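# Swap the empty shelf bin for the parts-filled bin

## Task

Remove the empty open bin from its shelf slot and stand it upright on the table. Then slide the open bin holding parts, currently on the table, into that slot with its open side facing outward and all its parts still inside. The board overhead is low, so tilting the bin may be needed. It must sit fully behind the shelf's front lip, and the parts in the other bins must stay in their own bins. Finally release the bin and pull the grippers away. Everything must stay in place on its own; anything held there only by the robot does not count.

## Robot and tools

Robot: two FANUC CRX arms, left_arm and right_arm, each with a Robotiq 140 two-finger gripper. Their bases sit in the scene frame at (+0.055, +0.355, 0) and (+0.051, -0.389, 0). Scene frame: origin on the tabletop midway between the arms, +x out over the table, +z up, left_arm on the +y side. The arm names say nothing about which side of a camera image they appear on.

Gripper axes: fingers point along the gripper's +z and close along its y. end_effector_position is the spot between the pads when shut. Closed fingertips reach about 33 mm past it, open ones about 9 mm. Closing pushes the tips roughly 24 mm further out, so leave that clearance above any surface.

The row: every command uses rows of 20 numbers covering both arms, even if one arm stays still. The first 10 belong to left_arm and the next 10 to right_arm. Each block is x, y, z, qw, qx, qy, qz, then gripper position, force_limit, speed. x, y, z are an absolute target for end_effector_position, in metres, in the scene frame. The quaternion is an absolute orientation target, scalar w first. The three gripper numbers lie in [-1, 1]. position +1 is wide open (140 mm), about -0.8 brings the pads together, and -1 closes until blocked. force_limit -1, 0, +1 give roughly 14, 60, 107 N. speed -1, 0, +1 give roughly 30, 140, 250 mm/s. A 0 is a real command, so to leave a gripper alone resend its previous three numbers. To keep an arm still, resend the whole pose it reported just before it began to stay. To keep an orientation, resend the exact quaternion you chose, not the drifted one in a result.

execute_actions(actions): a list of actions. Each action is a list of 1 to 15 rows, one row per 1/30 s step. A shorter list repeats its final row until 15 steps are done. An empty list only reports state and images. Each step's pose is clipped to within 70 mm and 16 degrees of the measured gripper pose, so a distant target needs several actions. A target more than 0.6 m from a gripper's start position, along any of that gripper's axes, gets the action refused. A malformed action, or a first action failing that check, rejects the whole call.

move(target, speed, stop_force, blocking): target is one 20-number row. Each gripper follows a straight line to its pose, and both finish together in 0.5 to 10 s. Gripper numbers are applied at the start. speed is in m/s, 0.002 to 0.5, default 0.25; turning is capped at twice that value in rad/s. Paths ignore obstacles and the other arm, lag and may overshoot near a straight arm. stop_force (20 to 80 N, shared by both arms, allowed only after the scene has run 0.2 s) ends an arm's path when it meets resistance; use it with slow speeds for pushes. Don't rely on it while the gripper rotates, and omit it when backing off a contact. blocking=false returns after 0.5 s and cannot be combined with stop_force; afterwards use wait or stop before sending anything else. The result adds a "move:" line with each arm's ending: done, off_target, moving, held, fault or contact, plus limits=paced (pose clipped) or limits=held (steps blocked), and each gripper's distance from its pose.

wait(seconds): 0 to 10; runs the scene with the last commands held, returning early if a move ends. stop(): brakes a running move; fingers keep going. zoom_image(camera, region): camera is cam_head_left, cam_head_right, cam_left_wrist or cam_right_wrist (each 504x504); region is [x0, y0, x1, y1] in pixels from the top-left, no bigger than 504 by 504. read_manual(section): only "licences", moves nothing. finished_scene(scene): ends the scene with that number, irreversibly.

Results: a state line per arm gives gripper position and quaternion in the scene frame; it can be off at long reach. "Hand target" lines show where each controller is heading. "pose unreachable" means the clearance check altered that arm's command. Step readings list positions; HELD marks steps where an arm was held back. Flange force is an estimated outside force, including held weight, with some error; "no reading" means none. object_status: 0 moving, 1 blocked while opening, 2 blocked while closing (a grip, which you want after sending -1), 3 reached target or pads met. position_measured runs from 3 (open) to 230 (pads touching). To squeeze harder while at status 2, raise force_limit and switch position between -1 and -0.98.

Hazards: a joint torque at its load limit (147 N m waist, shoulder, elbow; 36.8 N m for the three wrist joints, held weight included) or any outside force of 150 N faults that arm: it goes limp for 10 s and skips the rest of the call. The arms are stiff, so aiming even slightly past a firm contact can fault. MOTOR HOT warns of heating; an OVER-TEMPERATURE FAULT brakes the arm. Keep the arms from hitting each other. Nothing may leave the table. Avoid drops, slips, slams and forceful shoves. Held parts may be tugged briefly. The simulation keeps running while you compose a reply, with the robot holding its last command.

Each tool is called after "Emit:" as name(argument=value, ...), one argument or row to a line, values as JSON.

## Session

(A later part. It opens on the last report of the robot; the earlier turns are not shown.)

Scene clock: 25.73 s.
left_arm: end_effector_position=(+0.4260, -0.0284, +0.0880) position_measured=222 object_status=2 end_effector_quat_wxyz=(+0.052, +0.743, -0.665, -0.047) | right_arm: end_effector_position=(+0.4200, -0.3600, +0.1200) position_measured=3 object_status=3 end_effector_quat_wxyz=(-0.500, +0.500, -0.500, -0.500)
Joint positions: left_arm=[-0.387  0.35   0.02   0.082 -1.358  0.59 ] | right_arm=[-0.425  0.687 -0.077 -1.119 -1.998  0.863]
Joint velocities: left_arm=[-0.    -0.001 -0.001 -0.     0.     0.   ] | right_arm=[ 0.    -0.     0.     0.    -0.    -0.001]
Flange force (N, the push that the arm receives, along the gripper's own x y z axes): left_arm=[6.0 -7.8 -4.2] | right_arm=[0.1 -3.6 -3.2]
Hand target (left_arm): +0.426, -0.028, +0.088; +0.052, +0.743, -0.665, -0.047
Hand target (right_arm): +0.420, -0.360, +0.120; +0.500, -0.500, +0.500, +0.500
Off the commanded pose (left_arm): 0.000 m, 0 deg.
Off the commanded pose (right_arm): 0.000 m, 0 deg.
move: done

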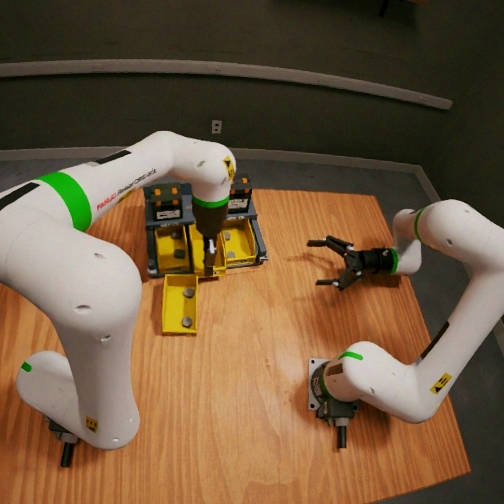

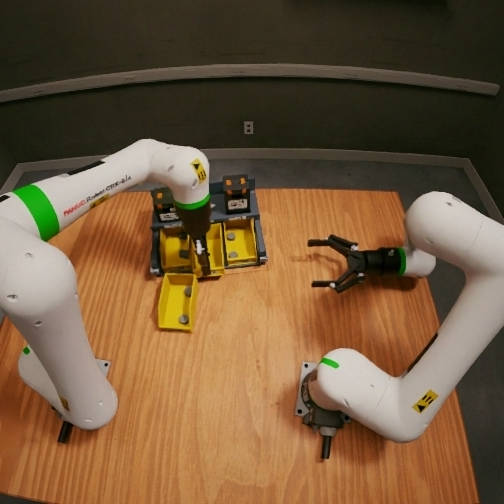

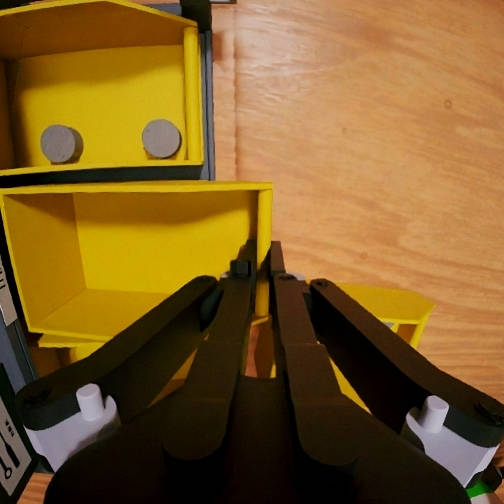

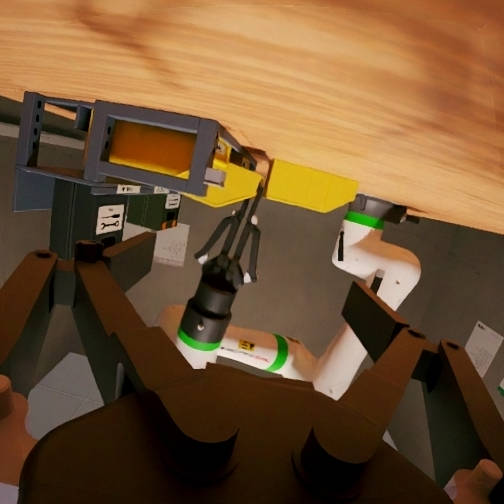

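Clear of the board, touching the other bin; lift up.

Emit:
move(
  target=[0.428,-0.0285,0.17,0.052,0.743,-0.665,-0.047,-1,0.5,-0.5,0.42,-0.42,0.12,0.5,-0.5,0.5,0.5,1,0,0],
  speed=0.06,
  stop_force=25,
)

Emit:
move(
  target=[0.22,-0.11,0.15,0,0.707,-0.707,0,-1,0.5,-0.5,0.42,-0.42,0.12,0.5,-0.5,0.5,0.5,1,0,0],
  speed=0.15,
)

Emit:
move(
  target=[0.22,-0.11,0.065,0,0.707,-0.707,0,-1,0.5,-0.5,0.42,-0.42,0.12,0.5,-0.5,0.5,0.5,1,0,0],
  speed=0.08,
)

Emit:
move(
  target=[0.22,-0.11,0.025,0,0.707,-0.707,0,-1,0.5,-0.5,0.42,-0.42,0.12,0.5,-0.5,0.5,0.5,1,0,0],
  speed=0.007,
  stop_force=20,
)

Scene clock: 29.70 s.
left_arm: end_effector_position=(+0.4282, -0.0285, +0.1701) position_measured=222 object_status=2 end_effector_quat_wxyz=(+0.052, +0.743, -0.665, -0.047) | right_arm: end_effector_position=(+0.4199, -0.4200, +0.1200) position_measured=3 object_status=3 end_effector_quat_wxyz=(-0.500, +0.500, -0.500, -0.500)
Joint positions: left_arm=[-0.385  0.311  0.165  0.08  -1.541  0.603] | right_arm=[-0.508  0.746  0.039 -1.075 -2.079  0.838]
Joint velocities: left_arm=[ 0.     0.001  0.     0.001  0.    -0.   ] | right_arm=[-0.     0.     0.001  0.     0.001 -0.001]
Flange force (N, the push that the arm receives, along the gripper's own x y z axes): left_arm=[4.1 -6.0 -3.9] | right_arm=[-1.0 -2.0 -2.4]
Hand target (left_arm): +0.428, -0.029, +0.170; +0.052, +0.743, -0.665, -0.047
Hand target (right_arm): +0.420, -0.420, +0.120; +0.500, -0.500, +0.500, +0.500
Off the commanded pose (left_arm): 0.000 m, 0 deg.
Off the commanded pose (right_arm): 0.000 m, 0 deg.
move: done

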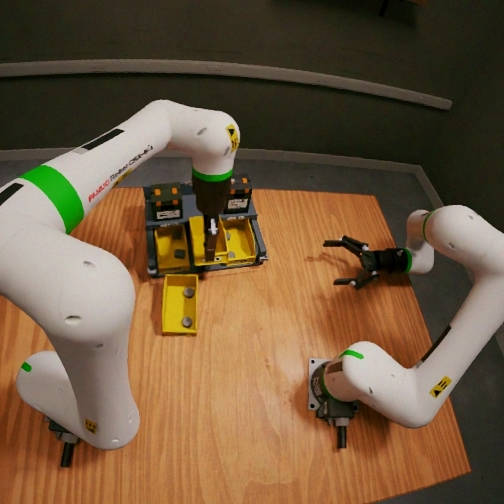

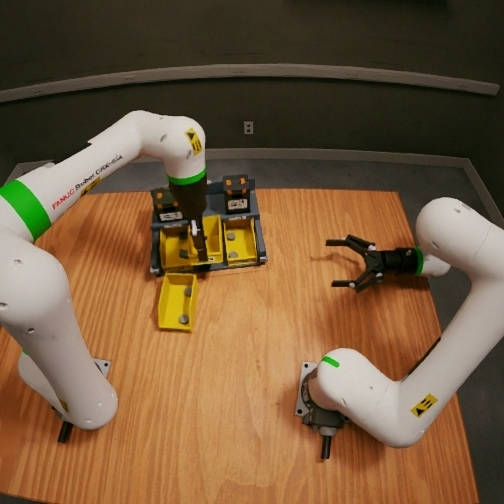

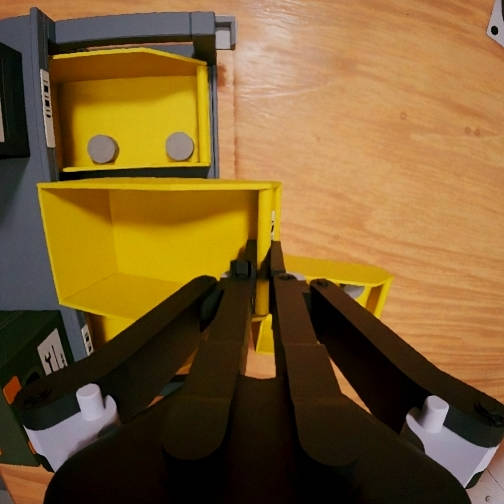

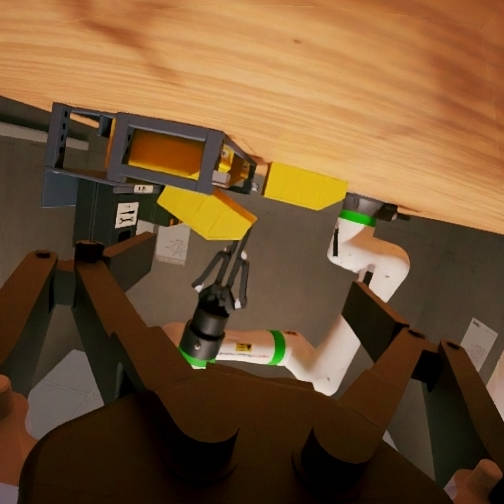

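Scene clock: 31.57 s.
left_arm: end_effector_position=(+0.2197, -0.1092, +0.1500) position_measured=222 object_status=2 end_effector_quat_wxyz=(-0.000, +0.707, -0.707, -0.000) | right_arm: end_effector_position=(+0.4200, -0.4200, +0.1200) position_measured=3 object_status=3 end_effector_quat_wxyz=(-0.500, +0.500, -0.500, -0.500)
Joint positions: left_arm=[-0.849  0.132 -0.066 -0.001 -1.373  0.964] | right_arm=[-0.508  0.746  0.04  -1.075 -2.079  0.838]
Joint velocities: left_arm=[-0.001  0.001  0.001  0.001  0.001  0.   ] | right_arm=[ 0.001  0.     0.001  0.     0.001 -0.002]
Flange force (N, the push that the arm receives, along the gripper's own x y z axes): left_arm=[5.5 -2.6 -3.5] | right_arm=[-0.7 -1.5 -2.3]
Hand target (left_arm): +0.220, -0.109, +0.150; -0.000, +0.707, -0.707, -0.000
Hand target (right_arm): +0.420, -0.420, +0.120; +0.500, -0.500, +0.500, +0.500
Off the commanded pose (left_arm): 0.001 m, 0 deg.
Off the commanded pose (right_arm): 0.000 m, 0 deg.
move: done

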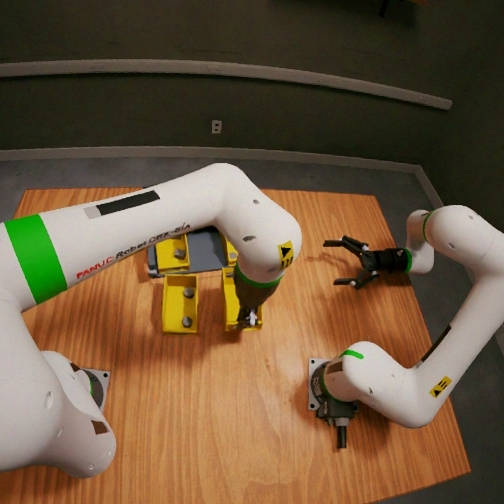

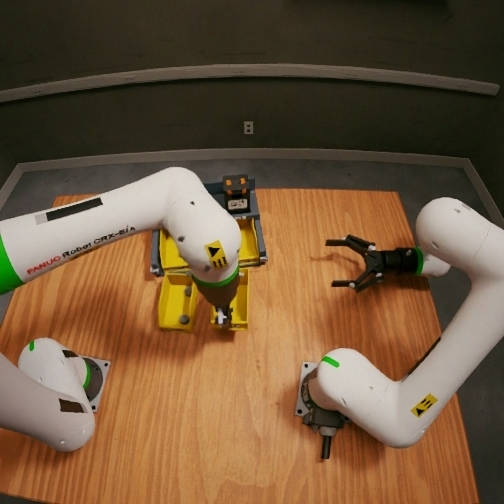

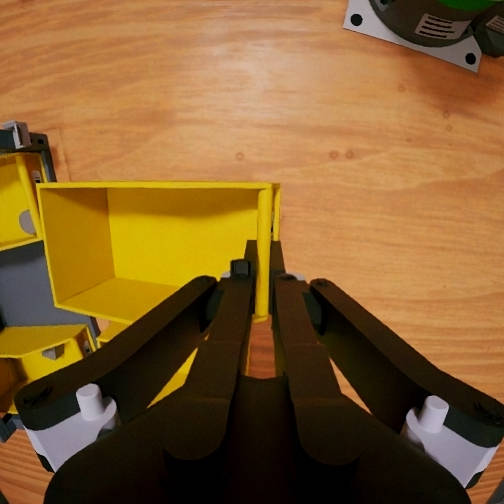

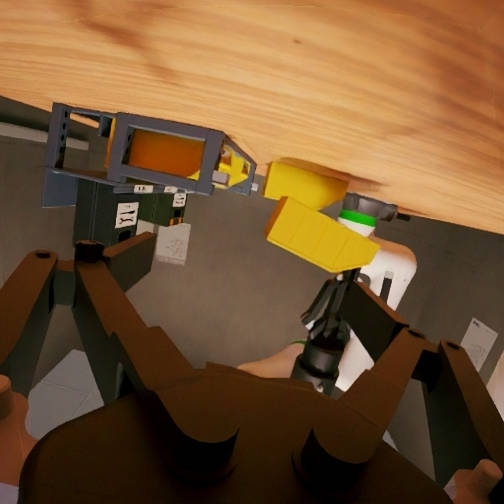

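Scene clock: 32.93 s.
left_arm: end_effector_position=(+0.2199, -0.1098, +0.0650) position_measured=222 object_status=2 end_effector_quat_wxyz=(-0.000, +0.707, -0.707, +0.000) | right_arm: end_effector_position=(+0.4200, -0.4200, +0.1200) position_measured=3 object_status=3 end_effector_quat_wxyz=(-0.500, +0.500, -0.500, -0.500)
Joint positions: left_arm=[-0.849  0.194 -0.201 -0.    -1.175  0.964] | right_arm=[-0.508  0.746  0.04  -1.075 -2.079  0.838]
Joint velocities: left_arm=[ 0.001 -0.     0.    -0.    -0.    -0.   ] | right_arm=[ 0.    -0.    -0.    -0.     0.001 -0.   ]
Flange force (N, the push that the arm receives, along the gripper's own x y z axes): left_arm=[5.7 -2.5 -6.0] | right_arm=[-2.0 -2.7 -2.2]
Hand target (left_arm): +0.220, -0.110, +0.065; -0.000, +0.707, -0.707, +0.000
Hand target (right_arm): +0.420, -0.420, +0.120; +0.500, -0.500, +0.500, +0.500
Off the commanded pose (left_arm): 0.000 m, 0 deg.
Off the commanded pose (right_arm): 0.000 m, 0 deg.
move: done

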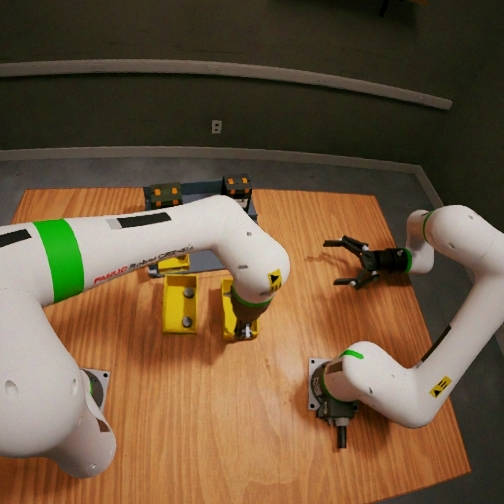

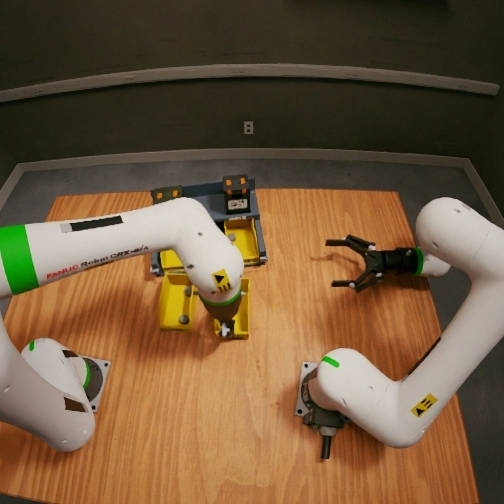

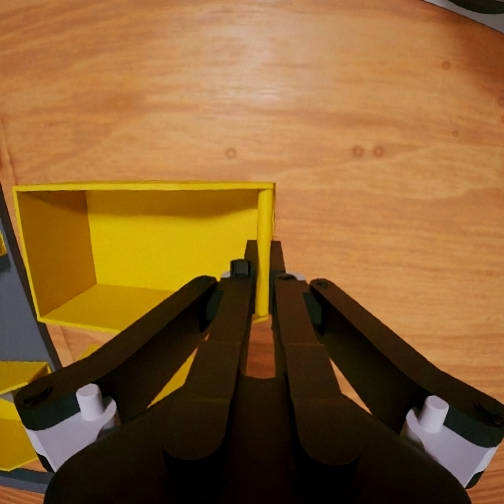

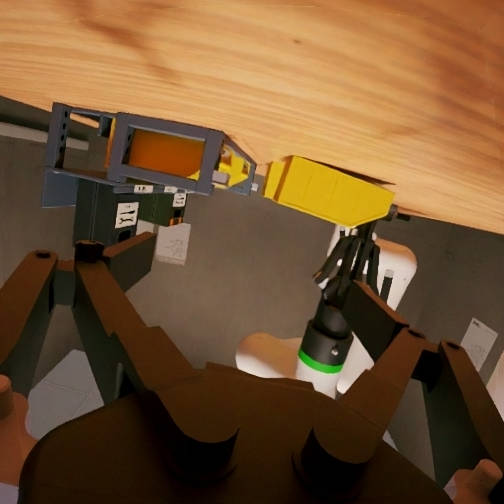

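Scene clock: 35.43 s.
left_arm: end_effector_position=(+0.2198, -0.1098, +0.0497) position_measured=222 object_status=2 end_effector_quat_wxyz=(+0.000, +0.707, -0.707, -0.000) | right_arm: end_effector_position=(+0.4200, -0.4200, +0.1200) position_measured=3 object_status=3 end_effector_quat_wxyz=(-0.500, +0.500, -0.500, -0.500)
Joint positions: left_arm=[-0.849  0.21  -0.221  0.    -1.14   0.964] | right_arm=[-0.508  0.746  0.04  -1.075 -2.079  0.838]
Joint velocities: left_arm=[ 0.    -0.002  0.003  0.    -0.003 -0.   ] | right_arm=[ 0.  0.  0. -0. -0.  0.]
Flange force (N, the push that the arm receives, along the gripper's own x y z axes): left_arm=[-3.6 -3.9 -39.3] | right_arm=[-0.9 -2.8 -2.4]
Hand target (left_arm): +0.220, -0.110, +0.050; -0.000, +0.707, -0.707, +0.000
Hand target (right_arm): +0.420, -0.420, +0.120; +0.500, -0.500, +0.500, +0.500
Off the commanded pose (left_arm): 0.025 m, 0 deg.
Off the commanded pose (right_arm): 0.000 m, 0 deg.
move: contact (left_arm)

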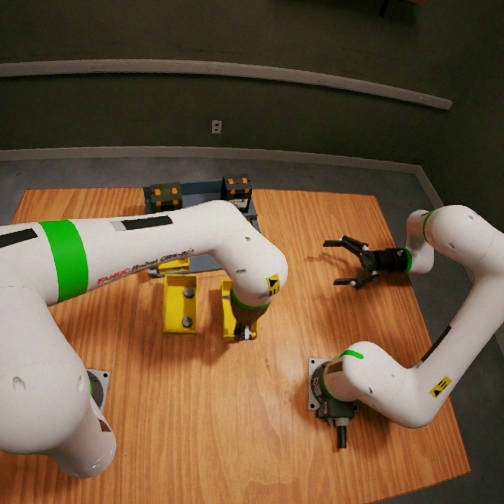

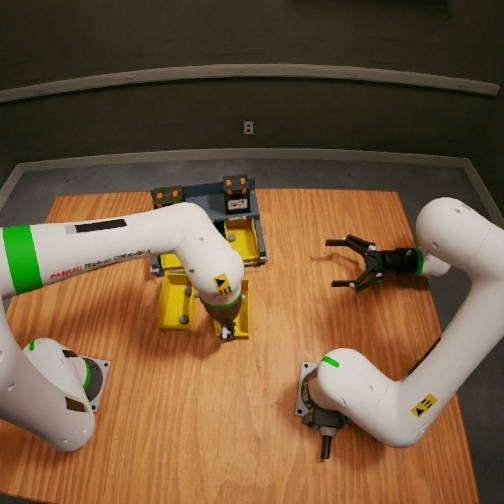

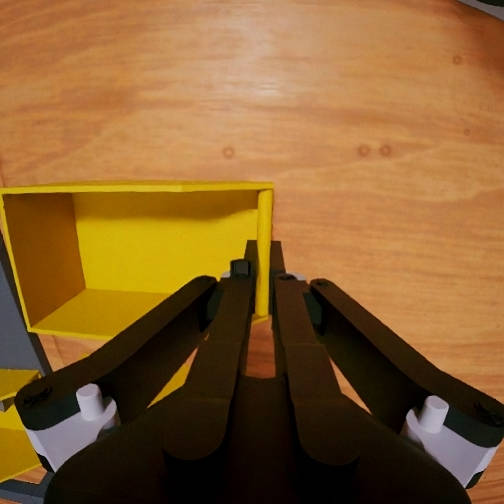

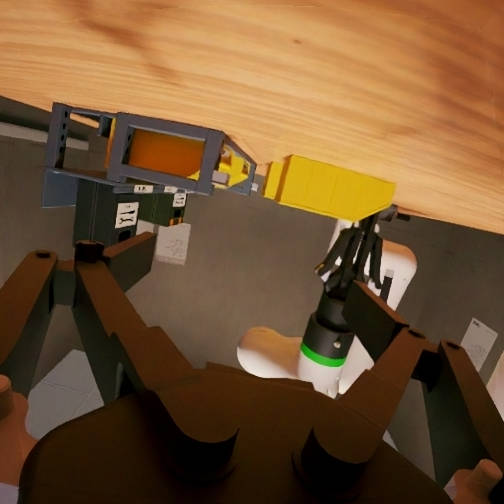

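Emit:
move(
  target=[0.22,-0.11,0.051,0,0.707,-0.707,0,-0.4,0.5,0,0.42,-0.42,0.12,0.5,-0.5,0.5,0.5,1,0,0],
)

Emit:
move(
  target=[0.22,-0.11,0.12,0,0.707,-0.707,0,-0.4,0.5,0,0.42,-0.42,0.12,0.5,-0.5,0.5,0.5,1,0,0],
)

Emit:
move(
  target=[0.255,0.065,0.105,0,0.69,-0.724,0,-0.4,0.5,0,0.42,-0.42,0.12,0.5,-0.5,0.5,0.5,1,0,0],
)

Scene clock: 37.90 s.
left_arm: end_effector_position=(+0.2200, -0.1100, +0.0510) position_measured=179 object_status=3 end_effector_quat_wxyz=(+0.000, +0.707, -0.707, -0.000) | right_arm: end_effector_position=(+0.4200, -0.4200, +0.1200) position_measured=3 object_status=3 end_effector_quat_wxyz=(-0.500, +0.500, -0.500, -0.500)
Joint positions: left_arm=[-0.849  0.209 -0.219  0.    -1.143  0.963] | right_arm=[-0.508  0.746  0.04  -1.075 -2.079  0.838]
Joint velocities: left_arm=[-0.    -0.004  0.    -0.    -0.001 -0.   ] | right_arm=[ 0.     0.     0.002  0.     0.    -0.002]
Flange force (N, the push that the arm receives, along the gripper's own x y z axes): left_arm=[5.4 -4.3 -3.2] | right_arm=[0.4 -4.6 -5.9]
Hand target (left_arm): +0.220, -0.110, +0.051; +0.000, +0.707, -0.707, -0.000
Hand target (right_arm): +0.420, -0.420, +0.120; +0.500, -0.500, +0.500, +0.500
Off the commanded pose (left_arm): 0.000 m, 0 deg.
Off the commanded pose (right_arm): 0.000 m, 0 deg.
move: done

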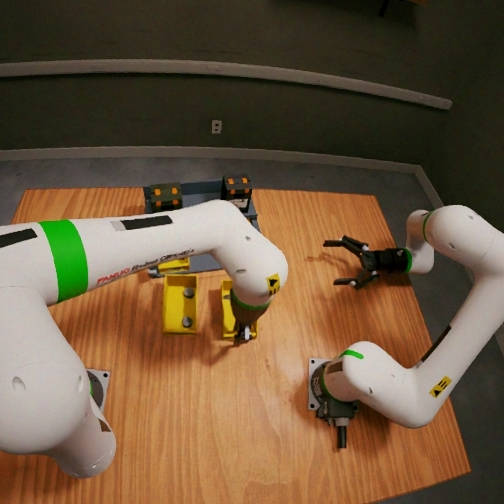

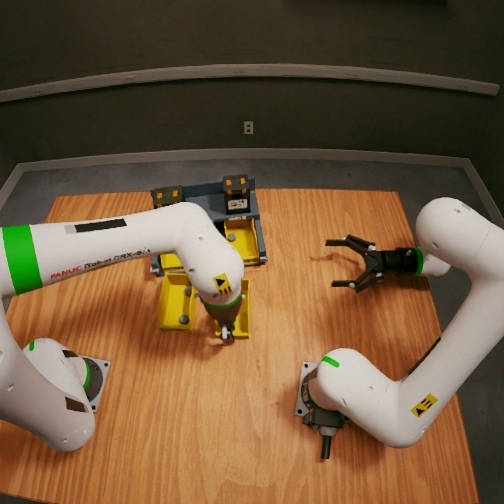

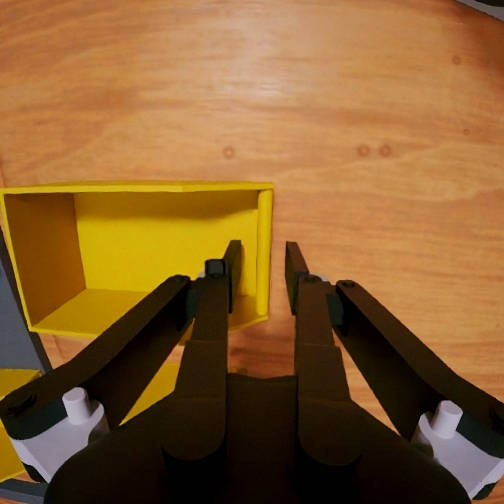

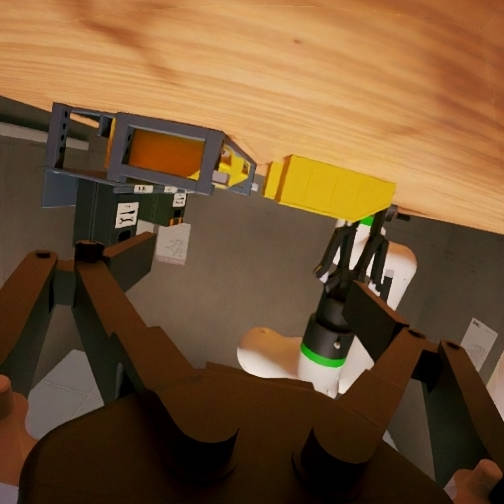

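Scene clock: 38.67 s.
left_arm: end_effector_position=(+0.2201, -0.1101, +0.1199) position_measured=179 object_status=3 end_effector_quat_wxyz=(+0.000, +0.707, -0.707, -0.000) | right_arm: end_effector_position=(+0.4200, -0.4200, +0.1200) position_measured=3 object_status=3 end_effector_quat_wxyz=(-0.500, +0.500, -0.500, -0.500)
Joint positions: left_arm=[-0.849  0.151 -0.117  0.    -1.303  0.963] | right_arm=[-0.508  0.746  0.04  -1.075 -2.079  0.838]
Joint velocities: left_arm=[ 0.     0.001  0.     0.    -0.001  0.   ] | right_arm=[-0.  0. -0. -0. -0.  0.]
Flange force (N, the push that the arm receives, along the gripper's own x y z axes): left_arm=[5.1 -4.4 -3.2] | right_arm=[-0.6 -2.4 -2.9]
Hand target (left_arm): +0.220, -0.110, +0.120; +0.000, +0.707, -0.707, -0.000
Hand target (right_arm): +0.420, -0.420, +0.120; +0.500, -0.500, +0.500, +0.500
Off the commanded pose (left_arm): 0.000 m, 0 deg.
Off the commanded pose (right_arm): 0.000 m, 0 deg.
move: done

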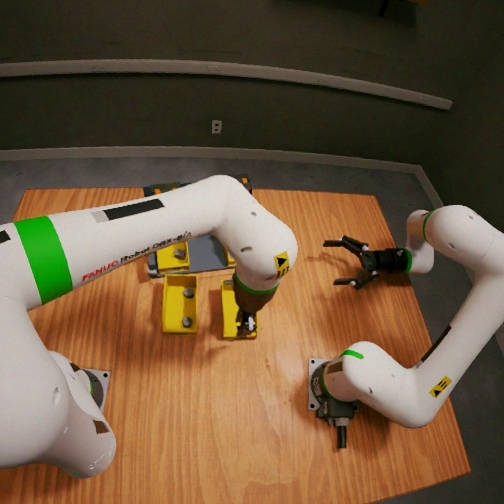

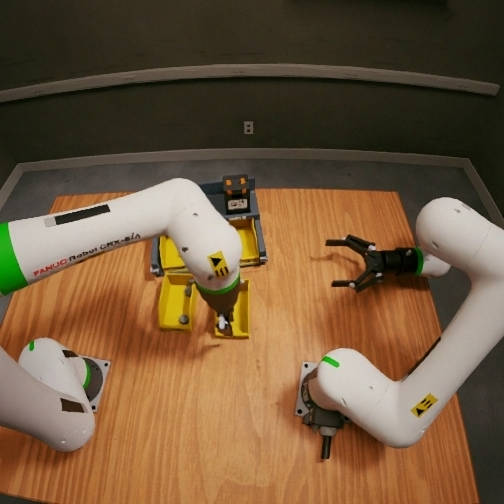

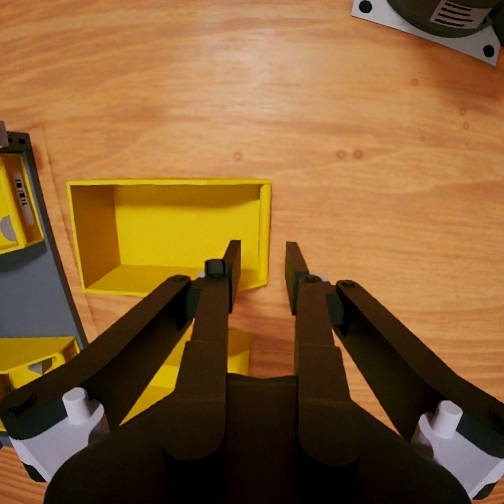

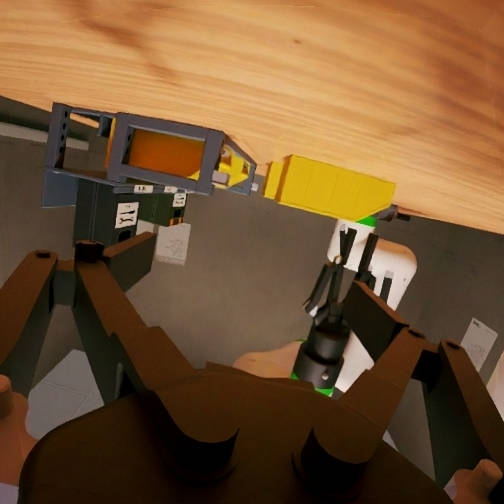

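Scene clock: 39.87 s.
left_arm: end_effector_position=(+0.2553, +0.0646, +0.1052) position_measured=179 object_status=3 end_effector_quat_wxyz=(+0.000, +0.690, -0.724, +0.000) | right_arm: end_effector_position=(+0.4200, -0.4200, +0.1200) position_measured=3 object_status=3 end_effector_quat_wxyz=(-0.500, +0.500, -0.500, -0.500)
Joint positions: left_arm=[-0.474 -0.206 -0.5    0.001 -1.276  0.541] | right_arm=[-0.508  0.746  0.04  -1.075 -2.079  0.838]
Joint velocities: left_arm=[ 0.001  0.     0.    -0.    -0.    -0.001] | right_arm=[-0.     0.     0.001  0.     0.     0.001]
Flange force (N, the push that the arm receives, along the gripper's own x y z axes): left_arm=[4.7 -3.7 -4.7] | right_arm=[0.9 -2.6 -4.2]
Hand target (left_arm): +0.255, +0.065, +0.105; +0.000, +0.690, -0.724, +0.000
Hand target (right_arm): +0.420, -0.420, +0.120; +0.500, -0.500, +0.500, +0.500
Off the commanded pose (left_arm): 0.001 m, 0 deg.
Off the commanded pose (right_arm): 0.000 m, 0 deg.
move: done

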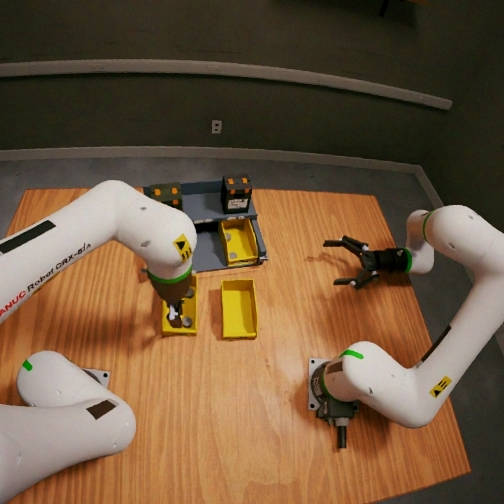

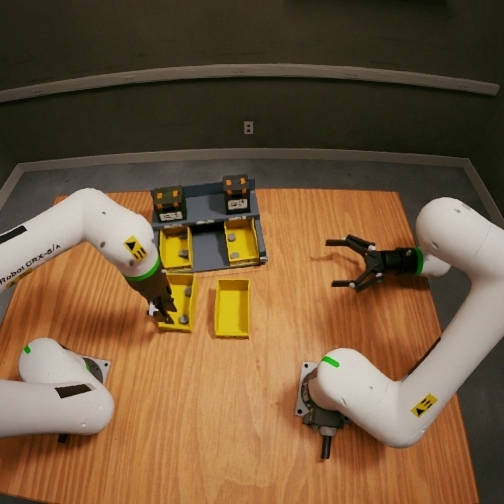

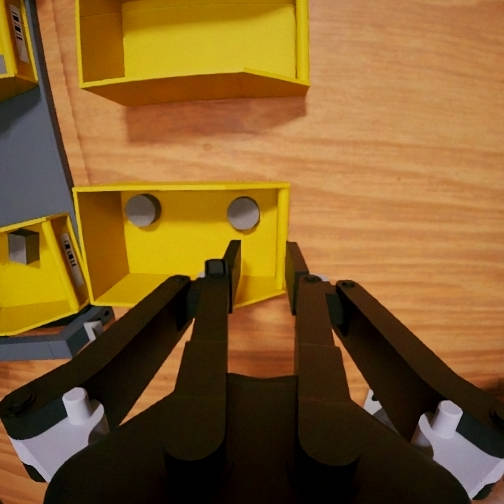

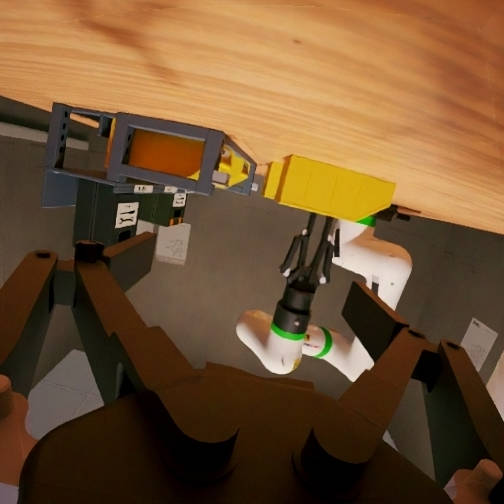

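Emit:
move(
  target=[0.239,0.068,0.09,0,0.695,-0.719,0,-0.5,1,0,0.42,-0.42,0.12,0.5,-0.5,0.5,0.5,1,0,0],
)

Emit:
move(
  target=[0.239,0.068,0.052,0,0.695,-0.719,0,-0.5,1,0,0.42,-0.42,0.12,0.5,-0.5,0.5,0.5,1,0,0],
  speed=0.04,
)

Emit:
move(
  target=[0.239,0.068,0.052,0,0.695,-0.719,0,-1,1,-0.5,0.42,-0.42,0.12,0.5,-0.5,0.5,0.5,1,0,0],
)

Emit:
move(
  target=[0.239,0.06,0.18,0,0.72,-0.694,0,-1,1,-0.5,0.42,-0.42,0.12,0.5,-0.5,0.5,0.5,1,0,0],
  speed=0.07,
)

Emit:
move(
  target=[0.40,-0.033,0.17,0,0.745,-0.667,0,-1,1,-0.5,0.42,-0.42,0.12,0.5,-0.5,0.5,0.5,1,0,0],
  speed=0.1,
)

Scene clock: 43.13 s.
left_arm: end_effector_position=(+0.2390, +0.0681, +0.0900) position_measured=192 object_status=3 end_effector_quat_wxyz=(-0.000, +0.695, -0.719, -0.000) | right_arm: end_effector_position=(+0.4200, -0.4200, +0.1200) position_measured=3 object_status=3 end_effector_quat_wxyz=(-0.500, +0.500, -0.500, -0.500)
Joint positions: left_arm=[-0.495 -0.226 -0.553 -0.    -1.244  0.576] | right_arm=[-0.508  0.746  0.04  -1.075 -2.079  0.838]
Joint velocities: left_arm=[-0.     0.001 -0.001  0.     0.001  0.   ] | right_arm=[ 0.     0.    -0.001  0.    -0.     0.001]
Flange force (N, the push that the arm receives, along the gripper's own x y z axes): left_arm=[0.9 -5.0 -3.9] | right_arm=[0.6 -3.3 -3.5]
Hand target (left_arm): +0.239, +0.068, +0.090; -0.000, +0.695, -0.719, -0.000
Hand target (right_arm): +0.420, -0.420, +0.120; +0.500, -0.500, +0.500, +0.500
Off the commanded pose (left_arm): 0.000 m, 0 deg.
Off the commanded pose (right_arm): 0.000 m, 0 deg.
move: done

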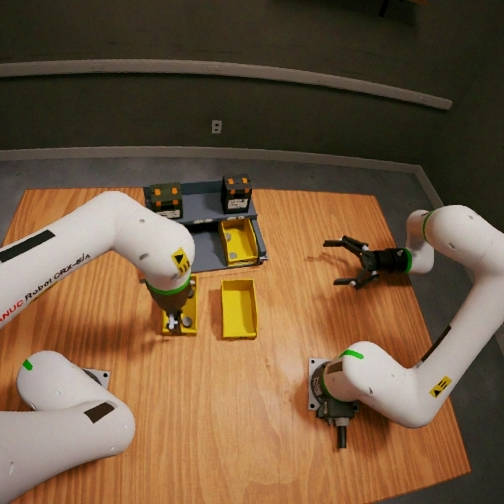

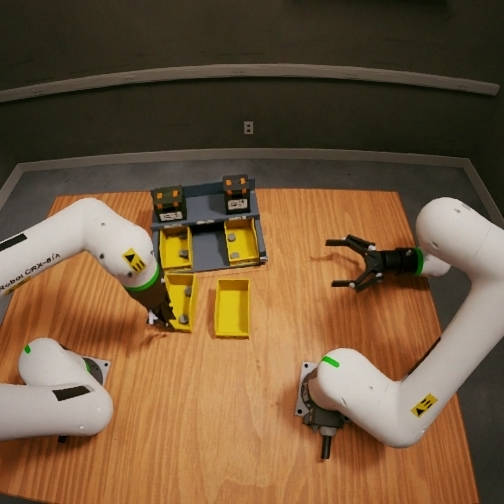

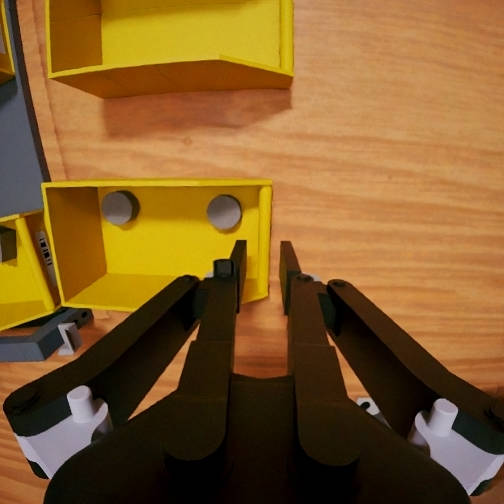

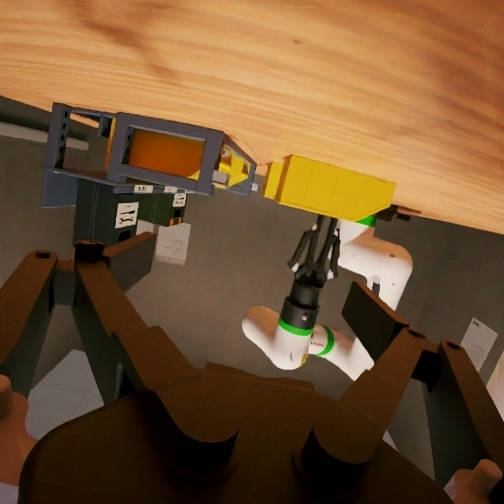

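Scene clock: 44.37 s.
left_arm: end_effector_position=(+0.2390, +0.0681, +0.0520) position_measured=192 object_status=3 end_effector_quat_wxyz=(-0.000, +0.695, -0.719, -0.000) | right_arm: end_effector_position=(+0.4200, -0.4200, +0.1200) position_measured=3 object_status=3 end_effector_quat_wxyz=(-0.500, +0.500, -0.500, -0.500)
Joint positions: left_arm=[-0.495 -0.185 -0.616 -0.    -1.14   0.576] | right_arm=[-0.508  0.746  0.04  -1.075 -2.079  0.838]
Joint velocities: left_arm=[-0.     0.002  0.001  0.     0.001 -0.   ] | right_arm=[ 0.    -0.    -0.001 -0.     0.    -0.   ]
Flange force (N, the push that the arm receives, along the gripper's own x y z axes): left_arm=[0.0 -3.9 -3.4] | right_arm=[-0.7 -3.5 -4.8]
Hand target (left_arm): +0.239, +0.068, +0.052; -0.000, +0.695, -0.719, -0.000
Hand target (right_arm): +0.420, -0.420, +0.120; +0.500, -0.500, +0.500, +0.500
Off the commanded pose (left_arm): 0.000 m, 0 deg.
Off the commanded pose (right_arm): 0.000 m, 0 deg.
move: done

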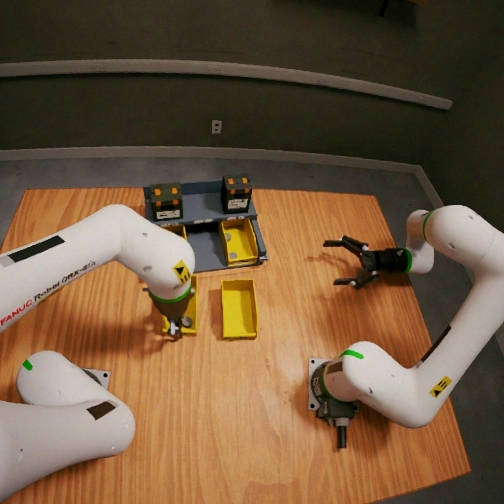

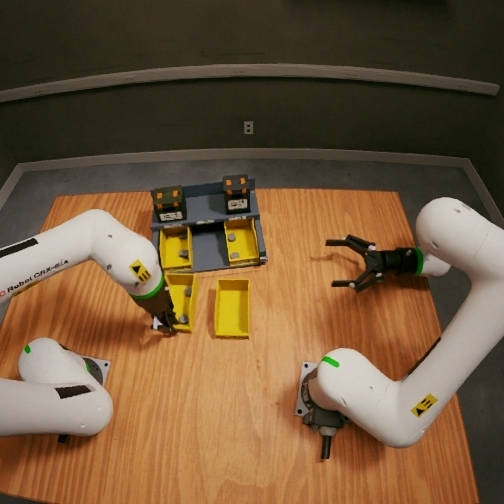

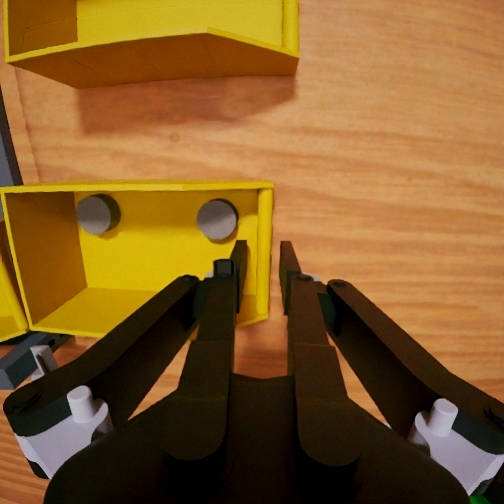

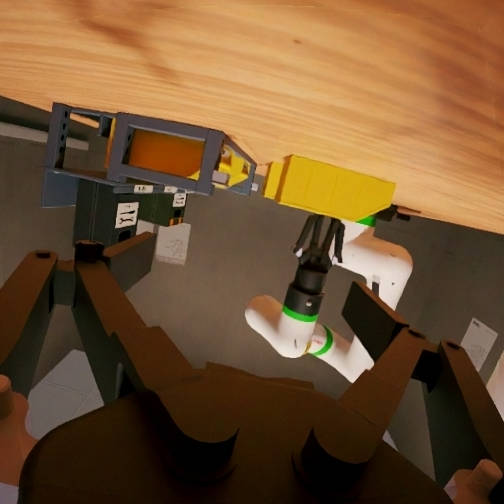

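Scene clock: 45.07 s.
left_arm: end_effector_position=(+0.2390, +0.0680, +0.0520) position_measured=224 object_status=2 end_effector_quat_wxyz=(+0.000, +0.695, -0.719, -0.000) | right_arm: end_effector_position=(+0.4200, -0.4200, +0.1200) position_measured=3 object_status=3 end_effector_quat_wxyz=(-0.500, +0.500, -0.500, -0.500)
Joint positions: left_arm=[-0.495 -0.185 -0.616 -0.    -1.14   0.576] | right_arm=[-0.508  0.746  0.04  -1.075 -2.079  0.838]
Joint velocities: left_arm=[ 0.     0.002  0.001  0.001 -0.     0.   ] | right_arm=[-0.001 -0.    -0.002  0.     0.    -0.   ]
Flange force (N, the push that the arm receives, along the gripper's own x y z axes): left_arm=[-11.7 -1.7 -40.8] | right_arm=[0.9 -4.6 -2.6]
Hand target (left_arm): +0.239, +0.068, +0.052; -0.000, +0.695, -0.719, -0.000
Hand target (right_arm): +0.420, -0.420, +0.120; +0.500, -0.500, +0.500, +0.500
Off the commanded pose (left_arm): 0.000 m, 0 deg.
Off the commanded pose (right_arm): 0.000 m, 0 deg.
move: done

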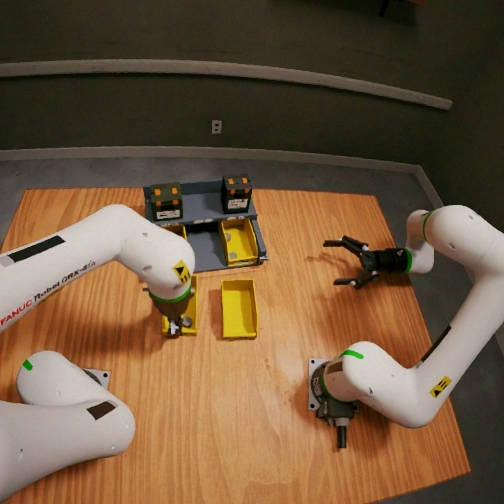

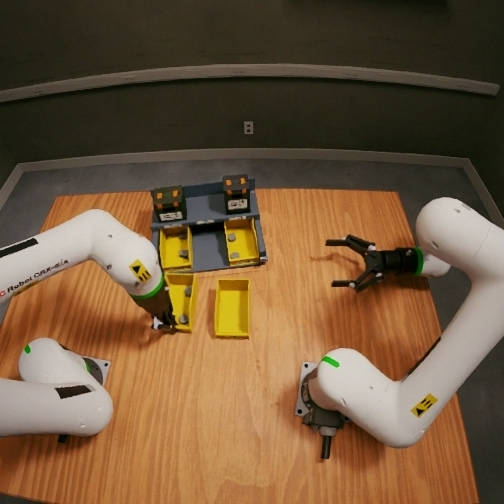

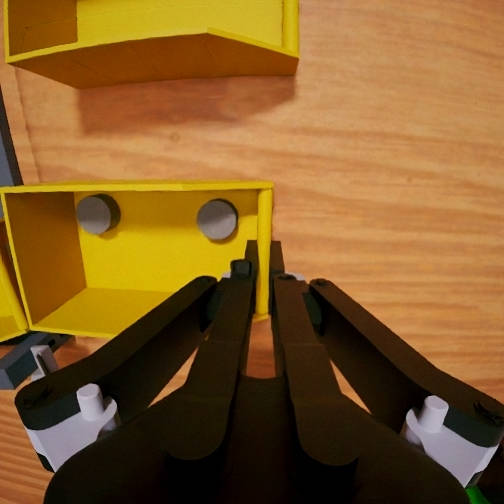

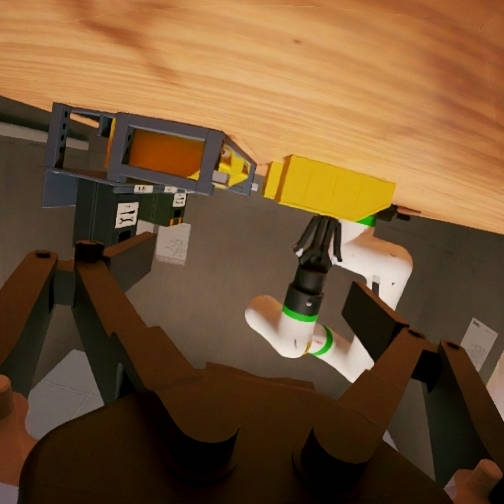

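Scene clock: 47.20 s.
left_arm: end_effector_position=(+0.2391, +0.0597, +0.1800) position_measured=224 object_status=2 end_effector_quat_wxyz=(+0.000, +0.720, -0.694, +0.000) | right_arm: end_effector_position=(+0.4200, -0.4200, +0.1200) position_measured=3 object_status=3 end_effector_quat_wxyz=(-0.500, +0.500, -0.500, -0.500)
Joint positions: left_arm=[-0.516 -0.258 -0.363  0.    -1.466  0.666] | right_arm=[-0.508  0.746  0.04  -1.075 -2.079  0.838]
Joint velocities: left_arm=[ 0.  0.  0.  0. -0.  0.] | right_arm=[-0.001  0.    -0.    -0.    -0.    -0.001]
Flange force (N, the push that the arm receives, along the gripper's own x y z axes): left_arm=[0.6 -3.7 -2.8] | right_arm=[1.0 -3.5 -6.2]
Hand target (left_arm): +0.239, +0.060, +0.180; +0.000, +0.720, -0.694, -0.000
Hand target (right_arm): +0.420, -0.420, +0.120; +0.500, -0.500, +0.500, +0.500
Off the commanded pose (left_arm): 0.000 m, 0 deg.
Off the commanded pose (right_arm): 0.000 m, 0 deg.
move: done

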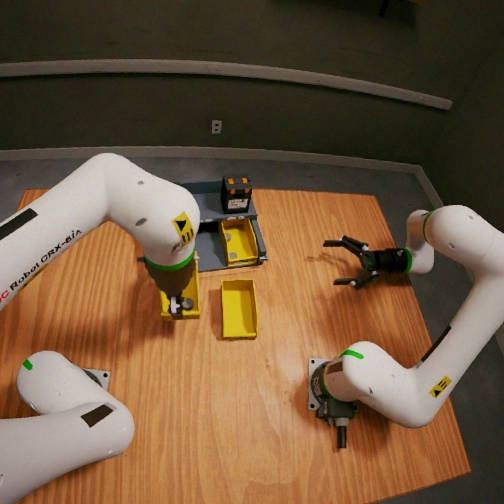

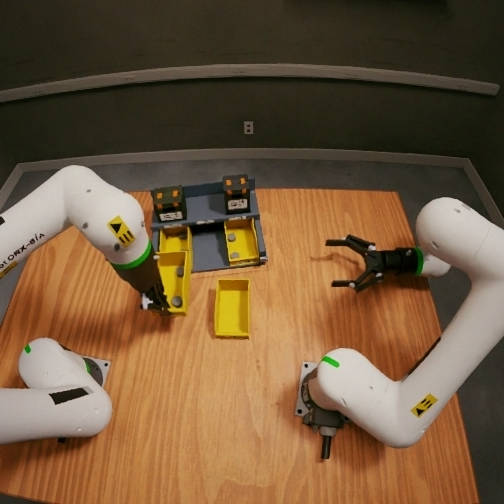

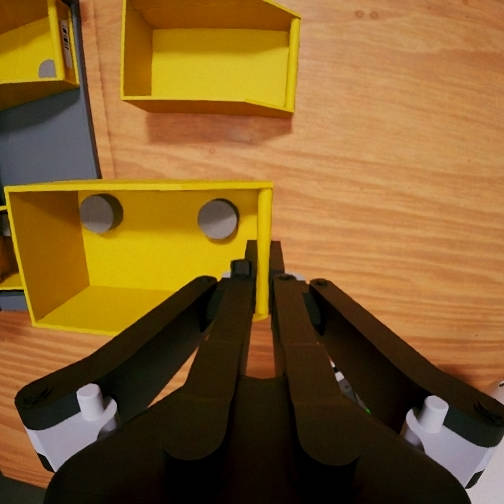

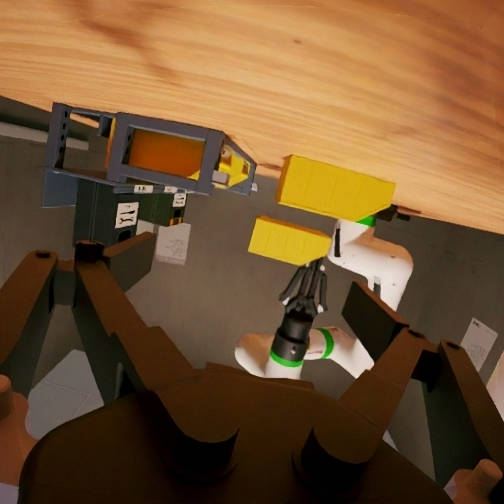

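Scene clock: 49.37 s.
left_arm: end_effector_position=(+0.3999, -0.0332, +0.1698) position_measured=224 object_status=2 end_effector_quat_wxyz=(+0.000, +0.745, -0.667, +0.000) | right_arm: end_effector_position=(+0.4200, -0.4200, +0.1200) position_measured=3 object_status=3 end_effector_quat_wxyz=(-0.500, +0.500, -0.500, -0.500)
Joint positions: left_arm=[-0.477  0.19   0.047  0.    -1.428  0.702] | right_arm=[-0.508  0.746  0.04  -1.075 -2.079  0.838]
Joint velocities: left_arm=[ 0.     0.002  0.001 -0.    -0.     0.   ] | right_arm=[-0.001 -0.     0.001  0.     0.    -0.   ]
Flange force (N, the push that the arm receives, along the gripper's own x y z axes): left_arm=[5.2 -6.7 -2.6] | right_arm=[-0.4 -4.1 -3.9]
Hand target (left_arm): +0.400, -0.033, +0.170; +0.000, +0.745, -0.667, +0.000
Hand target (right_arm): +0.420, -0.420, +0.120; +0.500, -0.500, +0.500, +0.500
Off the commanded pose (left_arm): 0.000 m, 0 deg.
Off the commanded pose (right_arm): 0.000 m, 0 deg.
move: done

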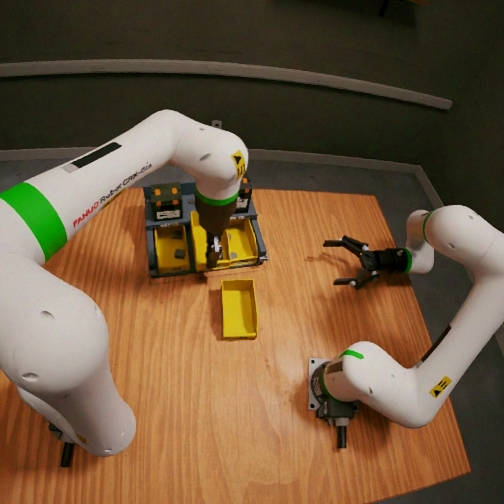

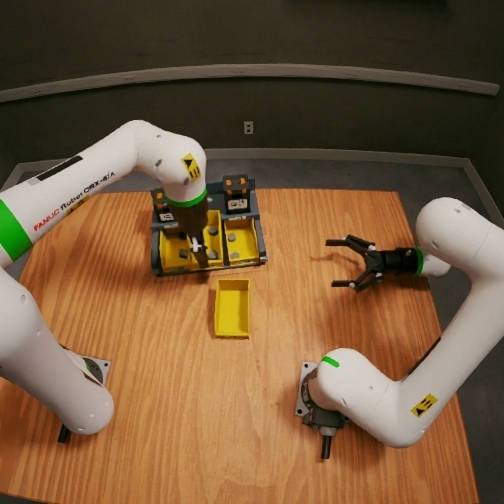

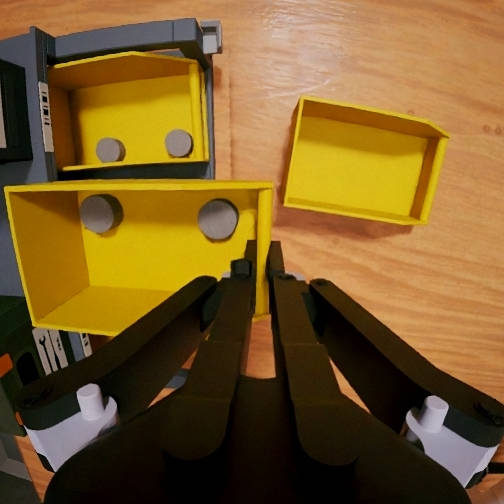

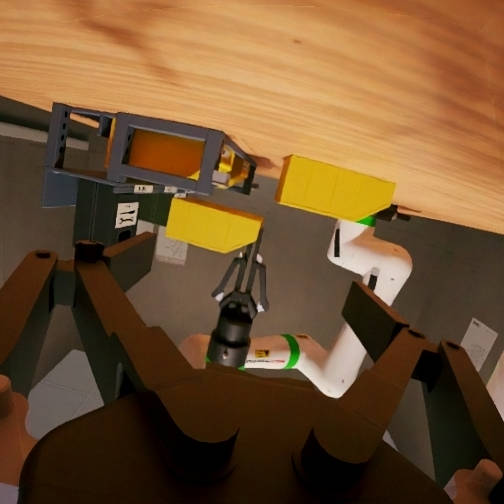

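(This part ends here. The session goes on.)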